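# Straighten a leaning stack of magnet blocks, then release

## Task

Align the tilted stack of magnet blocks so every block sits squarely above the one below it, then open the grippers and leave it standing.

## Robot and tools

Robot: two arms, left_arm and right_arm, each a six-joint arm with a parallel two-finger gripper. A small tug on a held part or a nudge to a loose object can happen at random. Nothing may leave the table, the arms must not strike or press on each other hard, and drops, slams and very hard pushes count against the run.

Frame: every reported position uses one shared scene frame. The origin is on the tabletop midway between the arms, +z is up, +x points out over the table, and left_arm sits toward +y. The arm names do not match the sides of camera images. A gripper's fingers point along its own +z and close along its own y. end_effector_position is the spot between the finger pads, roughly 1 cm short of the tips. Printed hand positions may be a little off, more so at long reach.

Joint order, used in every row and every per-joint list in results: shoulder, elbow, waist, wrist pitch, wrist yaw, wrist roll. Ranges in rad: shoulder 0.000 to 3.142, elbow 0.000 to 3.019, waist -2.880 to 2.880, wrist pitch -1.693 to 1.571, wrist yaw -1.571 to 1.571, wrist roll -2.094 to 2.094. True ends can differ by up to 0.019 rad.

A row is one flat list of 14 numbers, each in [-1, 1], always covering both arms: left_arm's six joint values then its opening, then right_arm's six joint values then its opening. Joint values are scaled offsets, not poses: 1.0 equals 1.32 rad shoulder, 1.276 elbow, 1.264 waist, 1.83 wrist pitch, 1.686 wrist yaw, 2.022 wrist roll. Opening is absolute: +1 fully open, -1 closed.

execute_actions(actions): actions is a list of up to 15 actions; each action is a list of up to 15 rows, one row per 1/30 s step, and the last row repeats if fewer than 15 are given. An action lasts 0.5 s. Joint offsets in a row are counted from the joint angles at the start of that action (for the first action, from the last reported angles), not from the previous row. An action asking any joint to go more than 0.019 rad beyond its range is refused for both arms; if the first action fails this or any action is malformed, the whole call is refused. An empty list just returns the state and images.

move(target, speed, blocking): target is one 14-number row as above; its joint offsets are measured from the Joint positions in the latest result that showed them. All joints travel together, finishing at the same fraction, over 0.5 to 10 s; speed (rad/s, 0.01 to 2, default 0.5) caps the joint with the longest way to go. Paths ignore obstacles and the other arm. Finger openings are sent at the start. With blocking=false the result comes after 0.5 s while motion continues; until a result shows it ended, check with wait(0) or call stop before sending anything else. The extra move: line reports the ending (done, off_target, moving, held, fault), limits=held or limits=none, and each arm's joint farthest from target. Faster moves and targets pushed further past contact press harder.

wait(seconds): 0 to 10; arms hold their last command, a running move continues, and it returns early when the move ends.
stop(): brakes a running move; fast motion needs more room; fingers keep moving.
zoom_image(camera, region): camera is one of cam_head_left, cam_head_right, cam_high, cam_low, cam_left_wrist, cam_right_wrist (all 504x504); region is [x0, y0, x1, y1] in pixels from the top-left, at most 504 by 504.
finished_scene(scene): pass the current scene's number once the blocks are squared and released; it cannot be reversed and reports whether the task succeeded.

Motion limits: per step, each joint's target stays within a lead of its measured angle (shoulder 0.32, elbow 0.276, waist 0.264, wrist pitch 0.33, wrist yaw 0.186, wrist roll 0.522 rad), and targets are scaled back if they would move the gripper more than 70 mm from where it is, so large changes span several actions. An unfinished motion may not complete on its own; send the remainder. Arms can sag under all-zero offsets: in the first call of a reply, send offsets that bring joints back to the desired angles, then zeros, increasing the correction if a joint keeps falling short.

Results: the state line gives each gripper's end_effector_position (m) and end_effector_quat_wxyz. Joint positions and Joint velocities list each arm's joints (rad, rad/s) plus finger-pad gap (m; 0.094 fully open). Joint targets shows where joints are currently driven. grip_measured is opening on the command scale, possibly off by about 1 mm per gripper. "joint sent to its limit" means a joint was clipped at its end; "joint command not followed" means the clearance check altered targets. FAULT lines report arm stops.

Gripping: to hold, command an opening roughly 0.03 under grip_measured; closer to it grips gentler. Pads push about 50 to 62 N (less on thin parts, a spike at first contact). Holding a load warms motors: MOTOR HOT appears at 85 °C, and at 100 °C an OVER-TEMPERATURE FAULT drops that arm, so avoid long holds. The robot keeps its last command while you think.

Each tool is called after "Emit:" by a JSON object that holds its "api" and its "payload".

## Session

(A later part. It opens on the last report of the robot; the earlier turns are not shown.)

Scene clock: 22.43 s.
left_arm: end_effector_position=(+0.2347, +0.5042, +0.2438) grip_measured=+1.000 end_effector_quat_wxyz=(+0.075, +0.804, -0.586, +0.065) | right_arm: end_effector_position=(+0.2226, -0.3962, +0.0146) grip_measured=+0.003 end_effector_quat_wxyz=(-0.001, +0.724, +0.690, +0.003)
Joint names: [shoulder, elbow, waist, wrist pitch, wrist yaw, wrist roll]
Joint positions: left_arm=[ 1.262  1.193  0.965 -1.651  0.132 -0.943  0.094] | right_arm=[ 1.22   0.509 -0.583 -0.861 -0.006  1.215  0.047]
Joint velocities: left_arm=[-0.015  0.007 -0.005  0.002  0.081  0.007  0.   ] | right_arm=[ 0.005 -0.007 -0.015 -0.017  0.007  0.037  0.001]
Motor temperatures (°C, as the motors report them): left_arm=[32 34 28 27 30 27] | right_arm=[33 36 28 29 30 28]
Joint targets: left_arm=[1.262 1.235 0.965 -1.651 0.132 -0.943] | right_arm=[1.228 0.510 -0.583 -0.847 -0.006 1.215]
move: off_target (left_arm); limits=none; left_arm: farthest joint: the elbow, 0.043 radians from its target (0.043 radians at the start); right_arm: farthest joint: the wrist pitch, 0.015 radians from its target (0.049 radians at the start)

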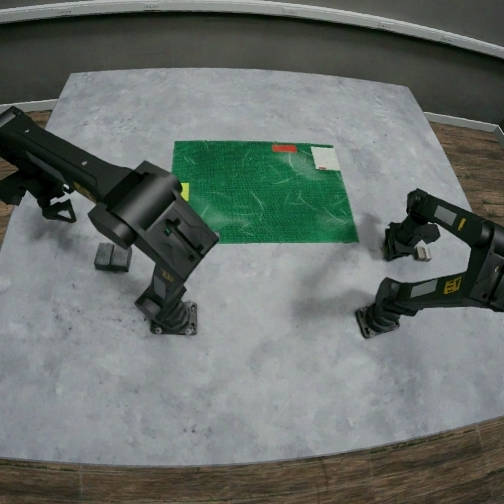

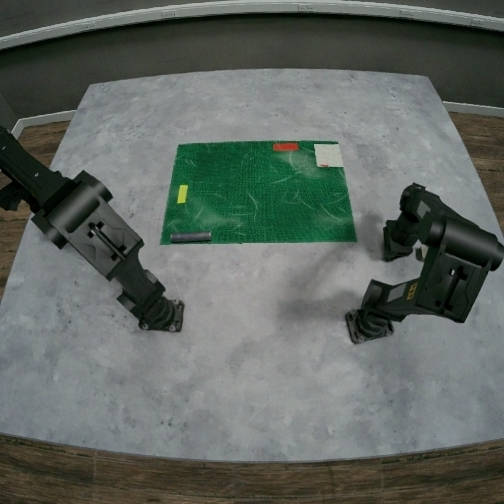

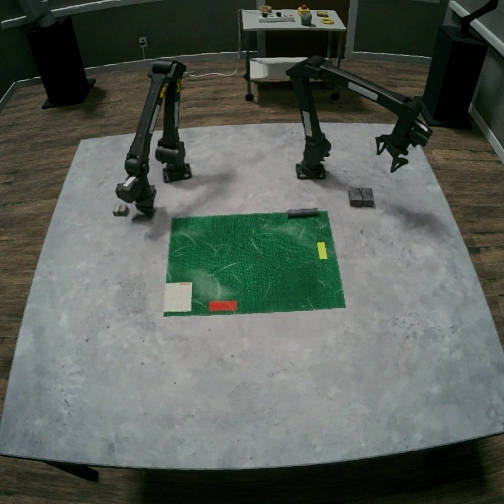

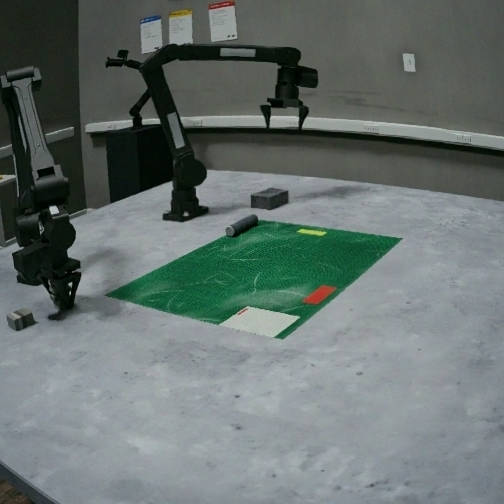

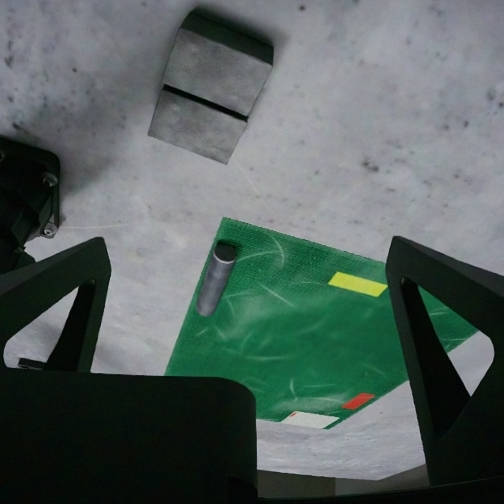

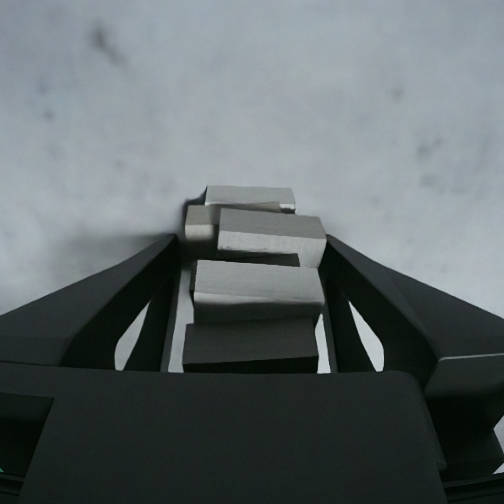

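Emit:
{"api": "execute_actions", "payload": {"actions": [[[0,0.033,0,0,0,0,1,0,0.01,0,0,0,0,-0.25]],[[0,0.033,0,0,0,0,1,0,0.01,0,0,0,0,-0.42]],[[0,0.033,0,0,0,0,1,0,0.01,0,0,0,0,-0.65]],[[0,0.033,0,0,0,0,1,0,0.01,0,0,0,0,-0.65]]]}}

Scene clock: 25.07 s.
left_arm: end_effector_position=(+0.2347, +0.5042, +0.2438) grip_measured=+1.000 end_effector_quat_wxyz=(+0.075, +0.804, -0.586, +0.065) | right_arm: end_effector_position=(+0.2226, -0.3962, +0.0146) grip_measured=-0.463 end_effector_quat_wxyz=(-0.001, +0.724, +0.690, +0.003)
Joint names: [shoulder, elbow, waist, wrist pitch, wrist yaw, wrist roll]
Joint positions: left_arm=[ 1.262  1.193  0.965 -1.651  0.132 -0.943  0.094] | right_arm=[ 1.22   0.509 -0.583 -0.861 -0.006  1.215  0.025]
Joint velocities: left_arm=[ 0.005 -0.002 -0.024 -0.007 -0.007  0.007  0.   ] | right_arm=[ 0.005 -0.017  0.005  0.007  0.007  0.037 -0.001]
Motor temperatures (°C, as the motors report them): left_arm=[32 34 28 27 30 27] | right_arm=[33 36 28 29 30 28]
Joint targets: left_arm=[1.262 1.235 0.965 -1.651 0.132 -0.943] | right_arm=[1.220 0.522 -0.583 -0.861 -0.006 1.215]

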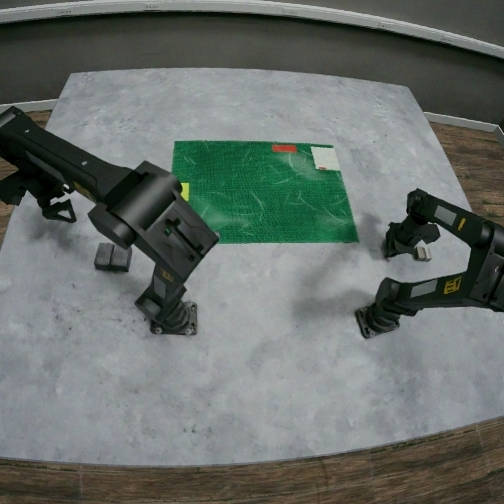

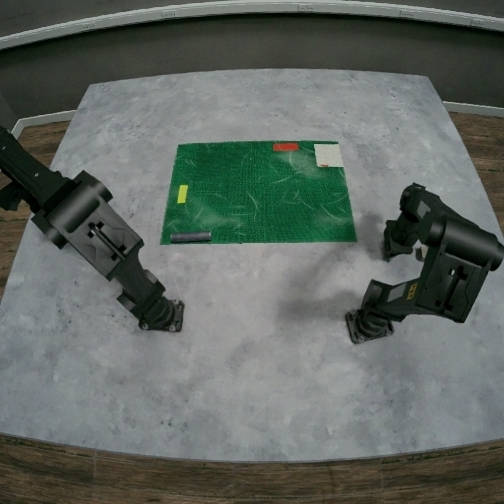

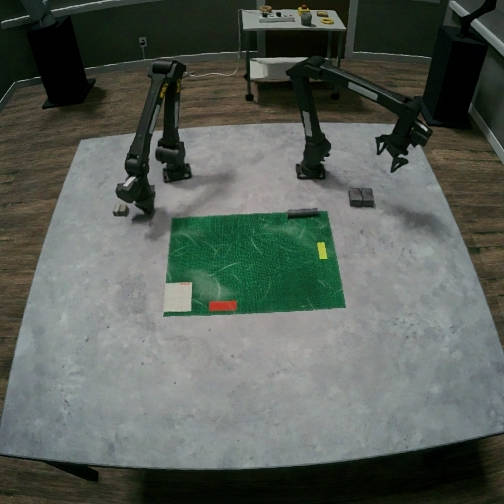

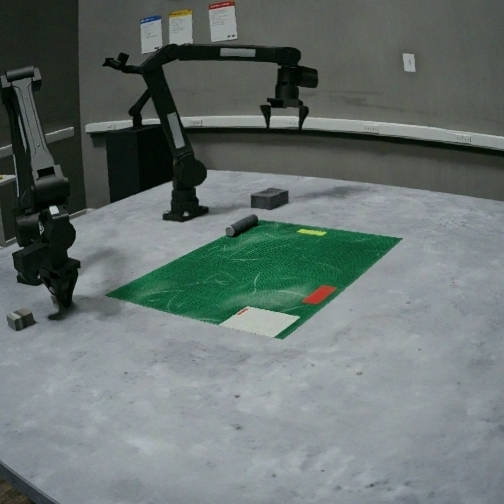

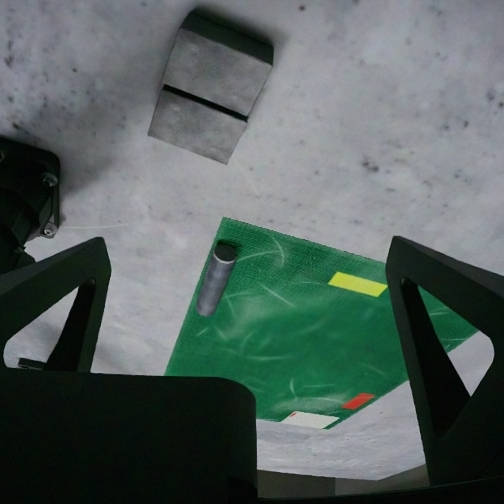

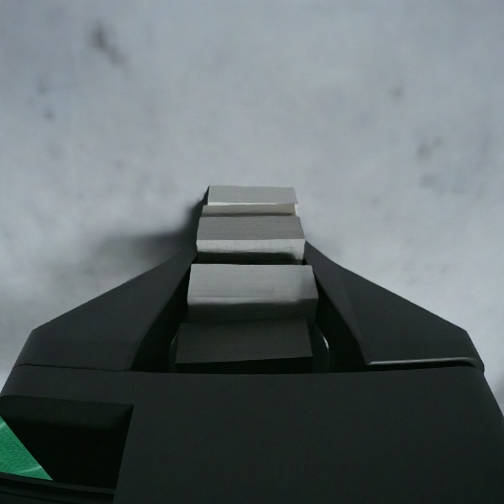

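Emit:
{"api": "execute_actions", "payload": {"actions": [[[0,0.033,0,0,0,0,1,0,0.01,0,0,0,0,0.6]]]}}

Emit:
{"api": "move", "payload": {"target": [0,0.033,0,0,0,0,1,0,0.01,0,0,0,-0.783,0.6], "speed": 1.2}}

Scene clock: 26.33 s.
left_arm: end_effector_position=(+0.2347, +0.5042, +0.2438) grip_measured=+1.000 end_effector_quat_wxyz=(+0.075, +0.804, -0.586, +0.065) | right_arm: end_effector_position=(+0.2226, -0.3962, +0.0147) grip_measured=+0.597 end_effector_quat_wxyz=(-0.001, +0.724, +0.690, +0.003)
Joint names: [shoulder, elbow, waist, wrist pitch, wrist yaw, wrist roll]
Joint positions: left_arm=[ 1.262  1.193  0.965 -1.651  0.132 -0.943  0.094] | right_arm=[ 1.219  0.509 -0.583 -0.861 -0.006  1.215  0.075]
Joint velocities: left_arm=[-0.015 -0.007  0.005  0.012 -0.022 -0.007  0.   ] | right_arm=[ 0.005  0.002 -0.015 -0.007 -0.007 -0.051 -0.   ]
Motor temperatures (°C, as the motors report them): left_arm=[32 34 28 27 30 27] | right_arm=[33 36 28 29 30 28]
Joint targets: left_arm=[1.262 1.235 0.965 -1.651 0.132 -0.943] | right_arm=[1.220 0.522 -0.583 -0.861 -0.006 1.215]

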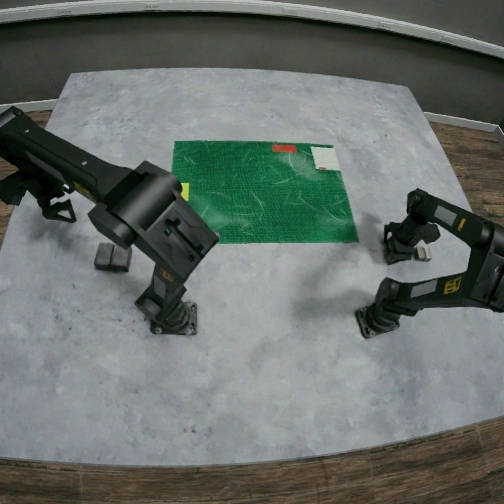

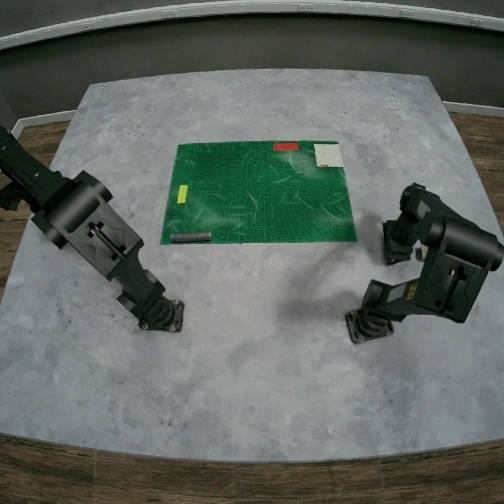

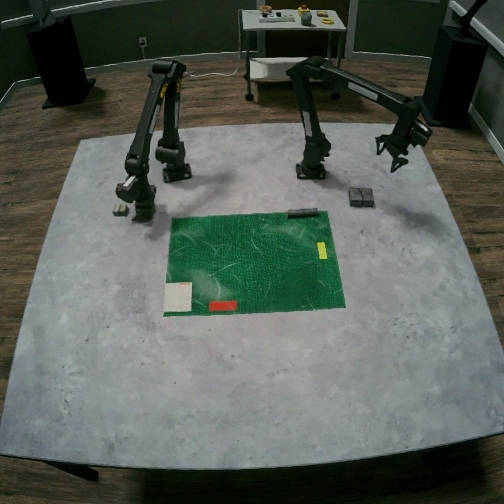

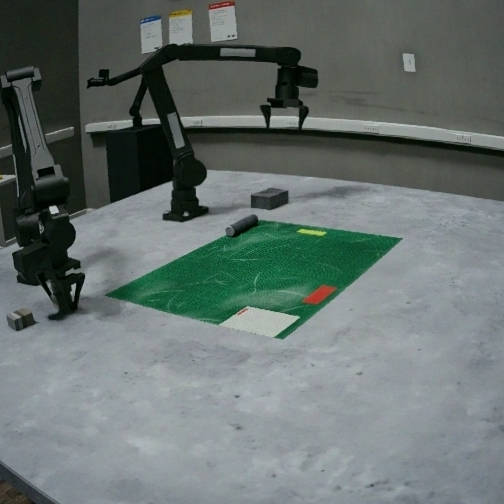

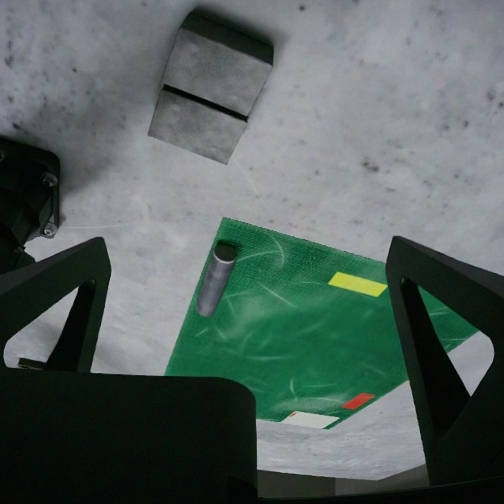

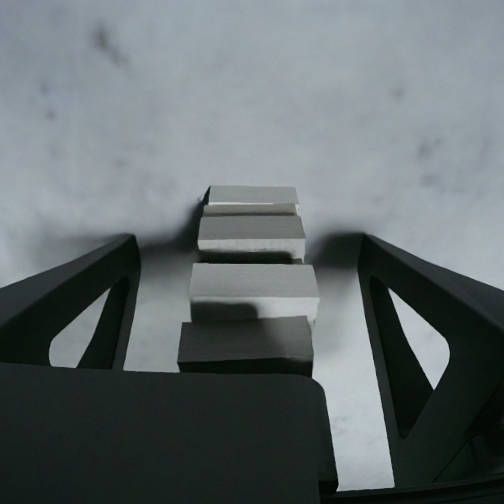

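Scene clock: 28.63 s.
left_arm: end_effector_position=(+0.2341, +0.5034, +0.2425) grip_measured=+1.000 end_effector_quat_wxyz=(+0.077, +0.804, -0.586, +0.065) | right_arm: end_effector_position=(+0.2226, -0.3962, +0.0147) grip_measured=+0.597 end_effector_quat_wxyz=(+0.001, +0.025, +1.000, +0.003)
Joint names: [shoulder, elbow, waist, wrist pitch, wrist yaw, wrist roll]
Joint positions: left_arm=[ 1.262  1.189  0.965 -1.651  0.132 -0.943  0.094] | right_arm=[ 1.219  0.509 -0.583 -0.861 -0.006 -0.355  0.075]
Joint velocities: left_arm=[-0.005 -0.017 -0.015 -0.012 -0.037 -0.022  0.   ] | right_arm=[-0.015 -0.007 -0.005  0.012  0.037 -0.007 -0.   ]
Motor temperatures (°C, as the motors report them): left_arm=[32 34 28 27 30 27] | right_arm=[33 36 28 29 30 28]
Joint targets: left_arm=[1.262 1.234 0.965 -1.651 0.132 -0.943] | right_arm=[1.219 0.522 -0.583 -0.861 -0.006 -0.368]
move: off_target (left_arm); limits=none; left_arm: farthest joint: the elbow, 0.046 radians from its target (0.043 radians at the start); right_arm: farthest joint: the wrist roll, 0.013 radians from its target (1.583 radians at the start)

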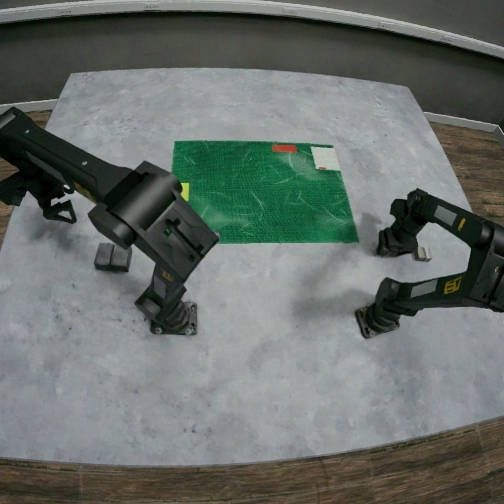

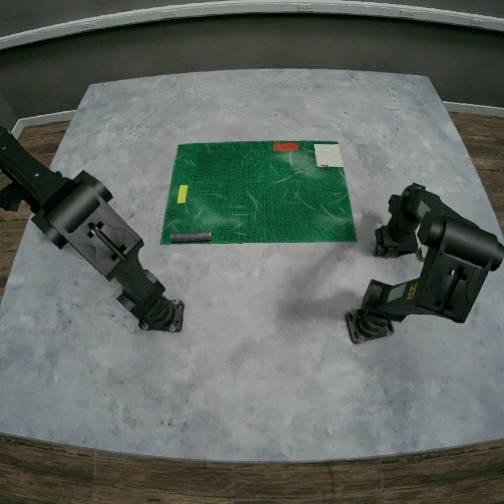

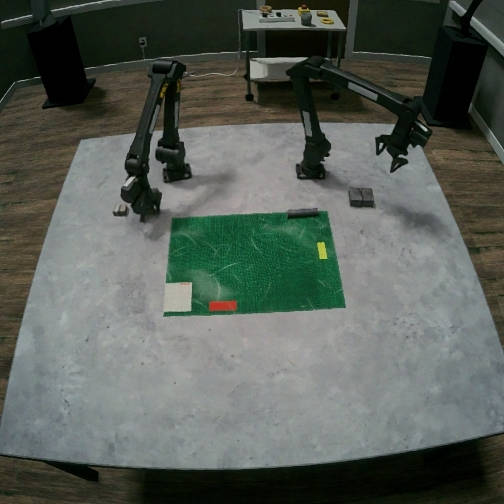

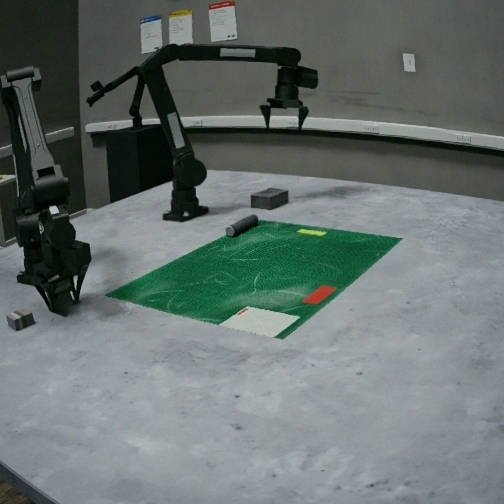

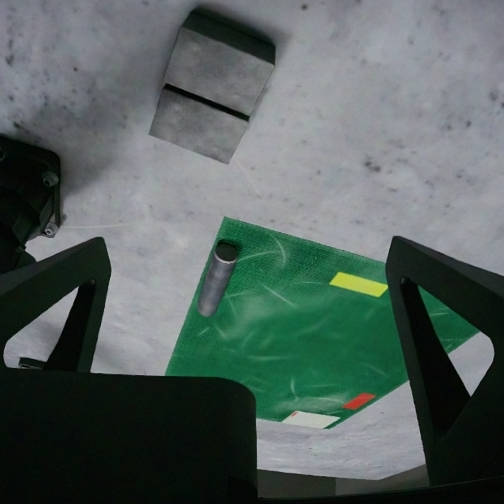

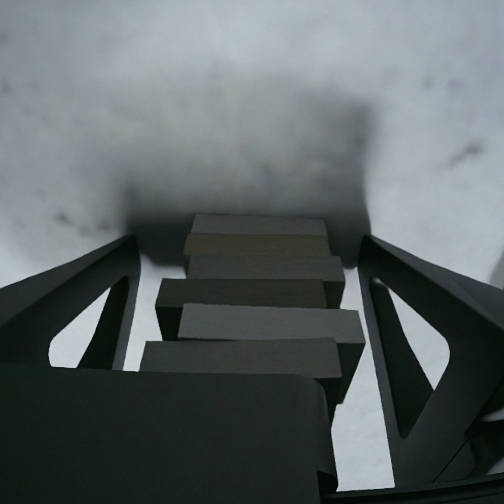

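Emit:
{"api": "execute_actions", "payload": {"actions": [[[0,0.035,0,0,0,0,1,0,0.01,0,0,0,0,0.1]],[[0,0.035,0,0,0,0,1,0,0.01,0,0,0,0,-0.12]],[[0,0.035,0,0,0,0,1,0,0.01,0,0,0,0,-0.4]],[[0,0.035,0,0,0,0,1,0,0.01,0,0,0,0,-0.4]]]}}

Emit:
{"api": "execute_actions", "payload": {"actions": [[[0,0.035,0,0,0,0,1,0,0.01,0,0,0,0,0.3]]]}}

Emit:
{"api": "move", "payload": {"target": [0,0.035,0,0,0,0,1,-0.052,0.057,0,-0.057,0,0,0.3], "speed": 0.15}}

Scene clock: 32.77 s.
left_arm: end_effector_position=(+0.2341, +0.5034, +0.2425) grip_measured=+1.000 end_effector_quat_wxyz=(+0.077, +0.804, -0.586, +0.065) | right_arm: end_effector_position=(+0.2223, -0.3968, +0.0147) grip_measured=-0.144 end_effector_quat_wxyz=(+0.000, +0.024, +1.000, +0.001)
Joint names: [shoulder, elbow, waist, wrist pitch, wrist yaw, wrist roll]
Joint positions: left_arm=[ 1.262  1.189  0.965 -1.651  0.132 -0.943  0.094] | right_arm=[ 1.219  0.509 -0.583 -0.861 -0.002 -0.356  0.04 ]
Joint velocities: left_arm=[-0.005 -0.022 -0.015 -0.002 -0.081 -0.022  0.   ] | right_arm=[-0.005  0.002 -0.005 -0.022 -0.037 -0.081 -0.001]
Motor temperatures (°C, as the motors report them): left_arm=[32 35 28 27 30 27] | right_arm=[33 36 28 29 30 28]
Joint targets: left_arm=[1.262 1.233 0.965 -1.651 0.132 -0.943] | right_arm=[1.219 0.522 -0.583 -0.861 -0.002 -0.356]

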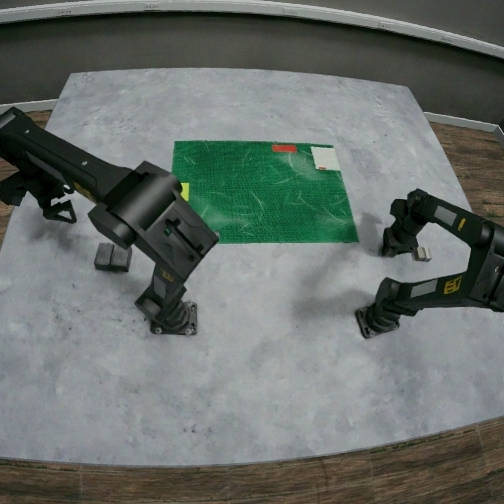

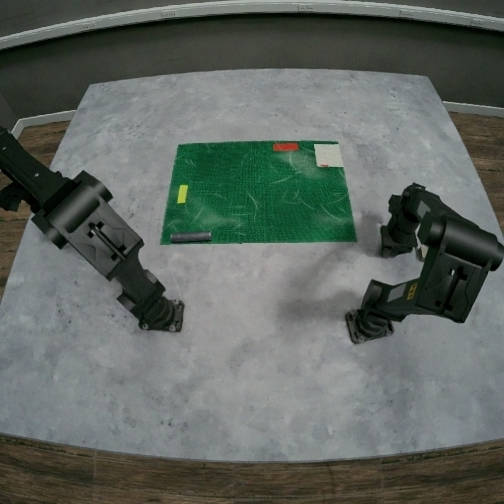

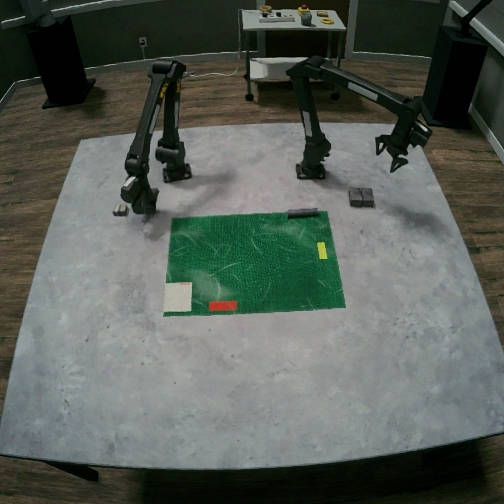

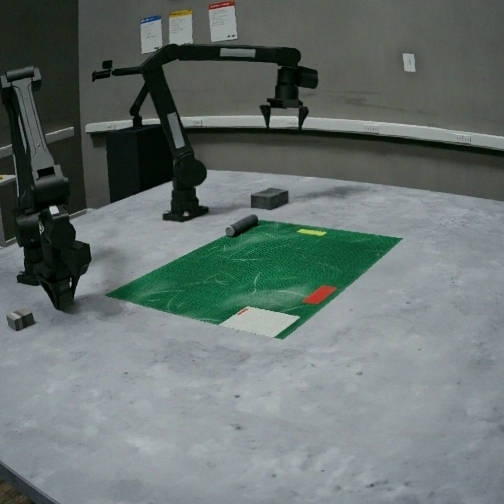

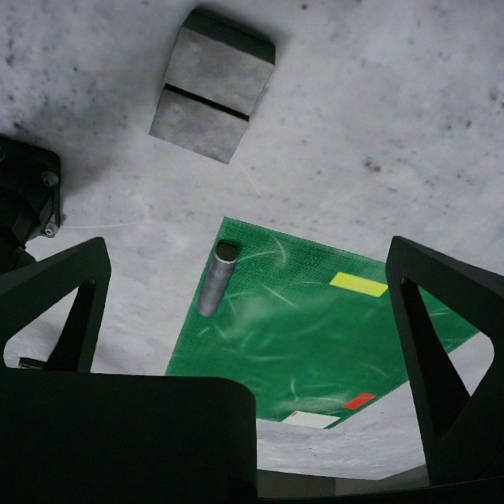

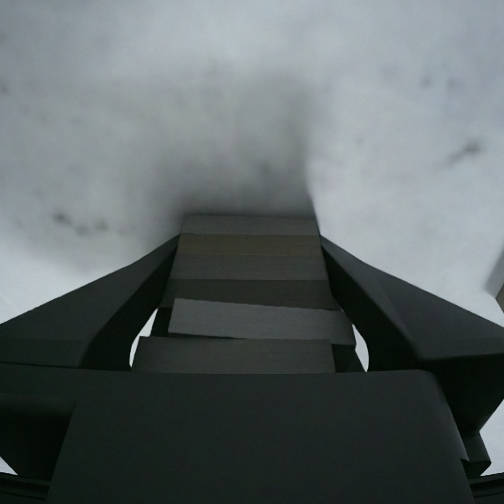

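Scene clock: 33.27 s.
left_arm: end_effector_position=(+0.2341, +0.5034, +0.2425) grip_measured=+1.000 end_effector_quat_wxyz=(+0.077, +0.804, -0.586, +0.065) | right_arm: end_effector_position=(+0.2223, -0.3968, +0.0147) grip_measured=+0.297 end_effector_quat_wxyz=(+0.000, +0.024, +1.000, +0.001)
Joint names: [shoulder, elbow, waist, wrist pitch, wrist yaw, wrist roll]
Joint positions: left_arm=[ 1.262  1.189  0.965 -1.651  0.132 -0.943  0.094] | right_arm=[ 1.219  0.509 -0.583 -0.861 -0.002 -0.356  0.061]
Joint velocities: left_arm=[ 0.015 -0.002 -0.015 -0.007  0.066  0.022  0.   ] | right_arm=[-0.015 -0.002 -0.015 -0.007 -0.066  0.037  0.   ]
Motor temperatures (°C, as the motors report them): left_arm=[32 35 28 27 30 27] | right_arm=[33 36 28 29 30 28]
Joint targets: left_arm=[1.262 1.233 0.965 -1.651 0.132 -0.943] | right_arm=[1.219 0.522 -0.583 -0.861 -0.002 -0.356]

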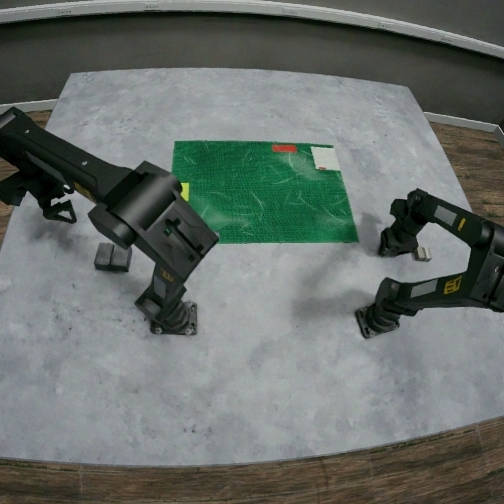

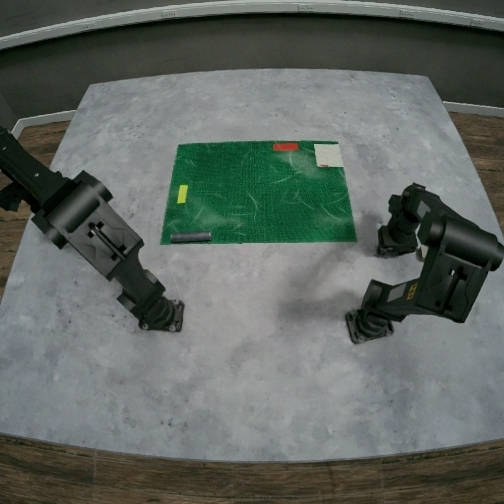

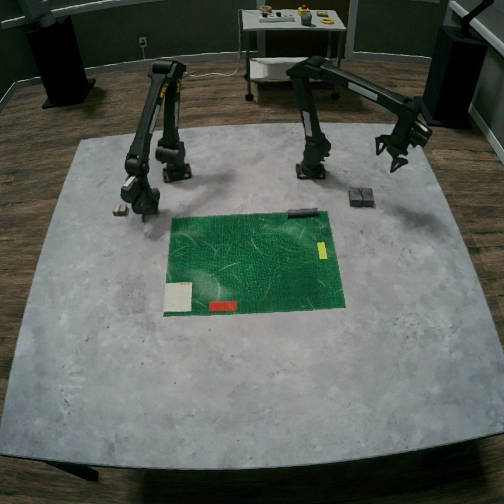

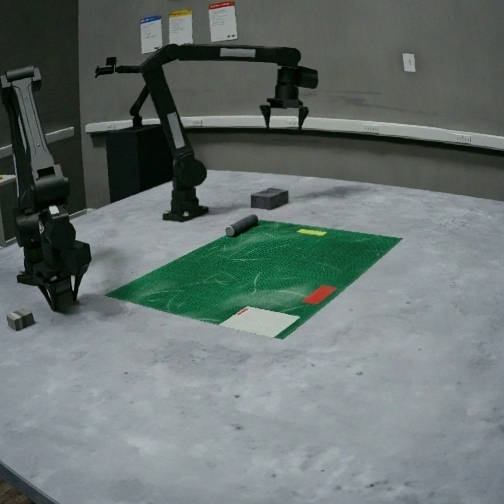

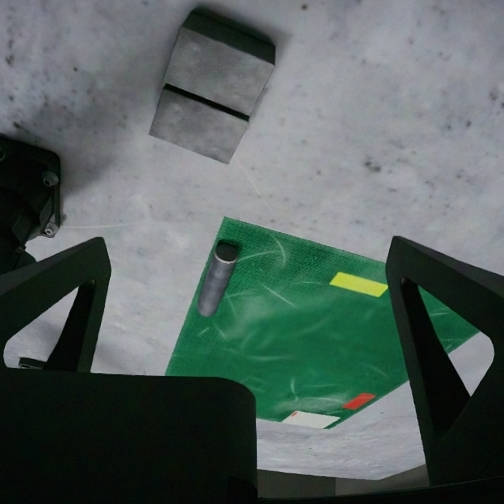

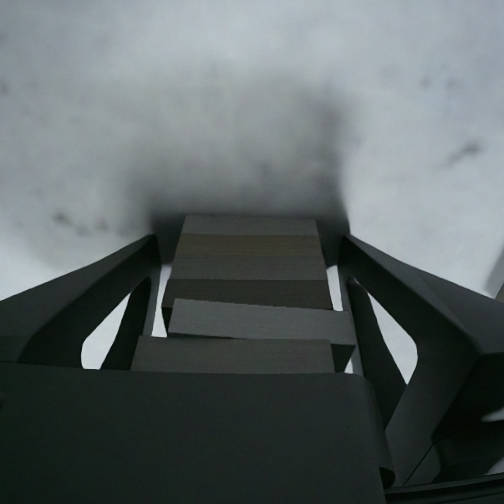

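Scene clock: 34.33 s.
left_arm: end_effector_position=(+0.2340, +0.5032, +0.2423) grip_measured=+1.000 end_effector_quat_wxyz=(+0.078, +0.804, -0.586, +0.065) | right_arm: end_effector_position=(+0.2221, -0.3967, +0.0381) grip_measured=+0.297 end_effector_quat_wxyz=(+0.002, +0.024, +1.000, +0.001)
Joint names: [shoulder, elbow, waist, wrist pitch, wrist yaw, wrist roll]
Joint positions: left_arm=[ 1.262  1.188  0.965 -1.651  0.132 -0.943  0.094] | right_arm=[ 1.159  0.542 -0.583 -0.952 -0.002 -0.356  0.061]
Joint velocities: left_arm=[-0.005  0.012 -0.015  0.012  0.051 -0.066  0.   ] | right_arm=[-0.005 -0.002 -0.005 -0.007 -0.081  0.051 -0.001]
Motor temperatures (°C, as the motors report them): left_arm=[32 35 28 27 30 27] | right_arm=[33 36 28 29 30 28]
Joint targets: left_arm=[1.262 1.233 0.965 -1.651 0.132 -0.943] | right_arm=[1.151 0.582 -0.583 -0.965 -0.002 -0.356]
move: off_target (left_arm, right_arm); limits=none; left_arm: farthest joint: the elbow, 0.046 radians from its target (0.045 radians at the start); right_arm: farthest joint: the elbow, 0.039 radians from its target (0.072 radians at the start)

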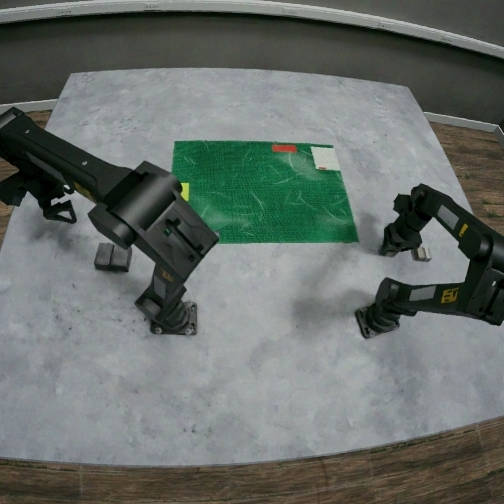

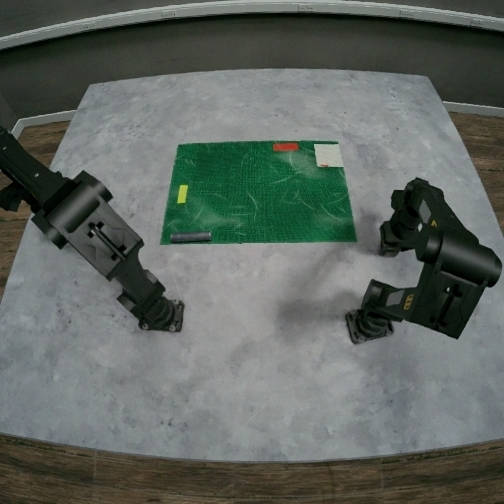

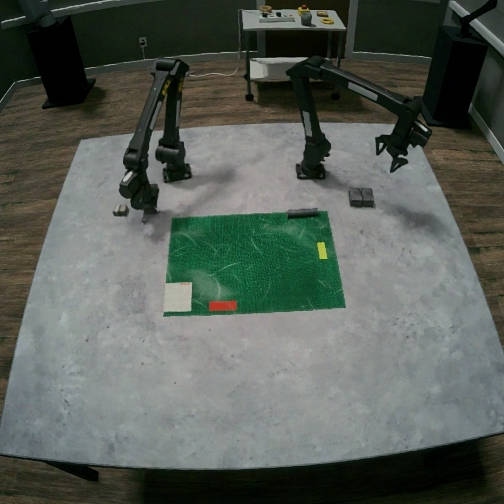

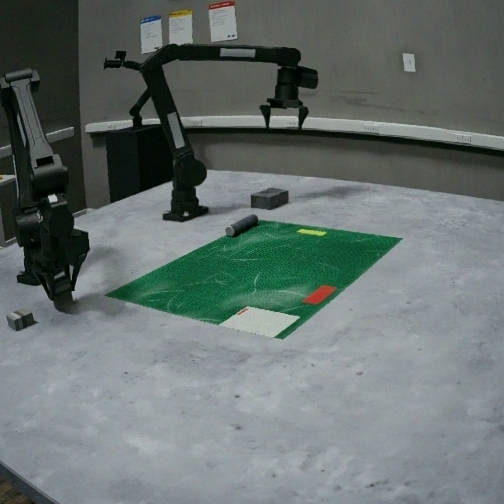

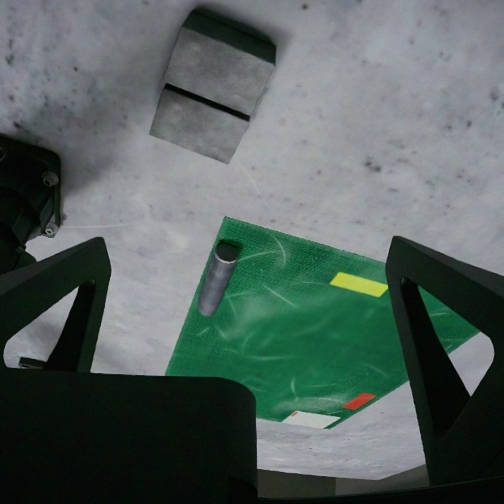

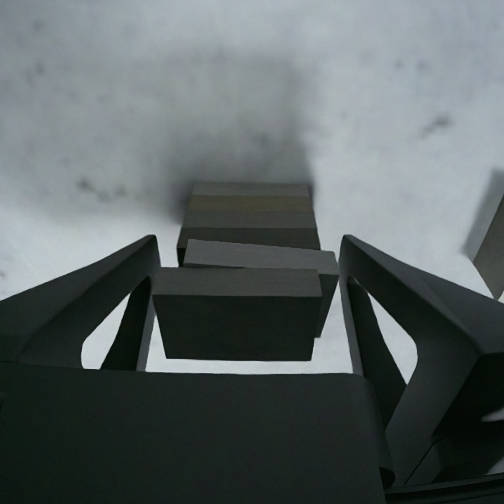

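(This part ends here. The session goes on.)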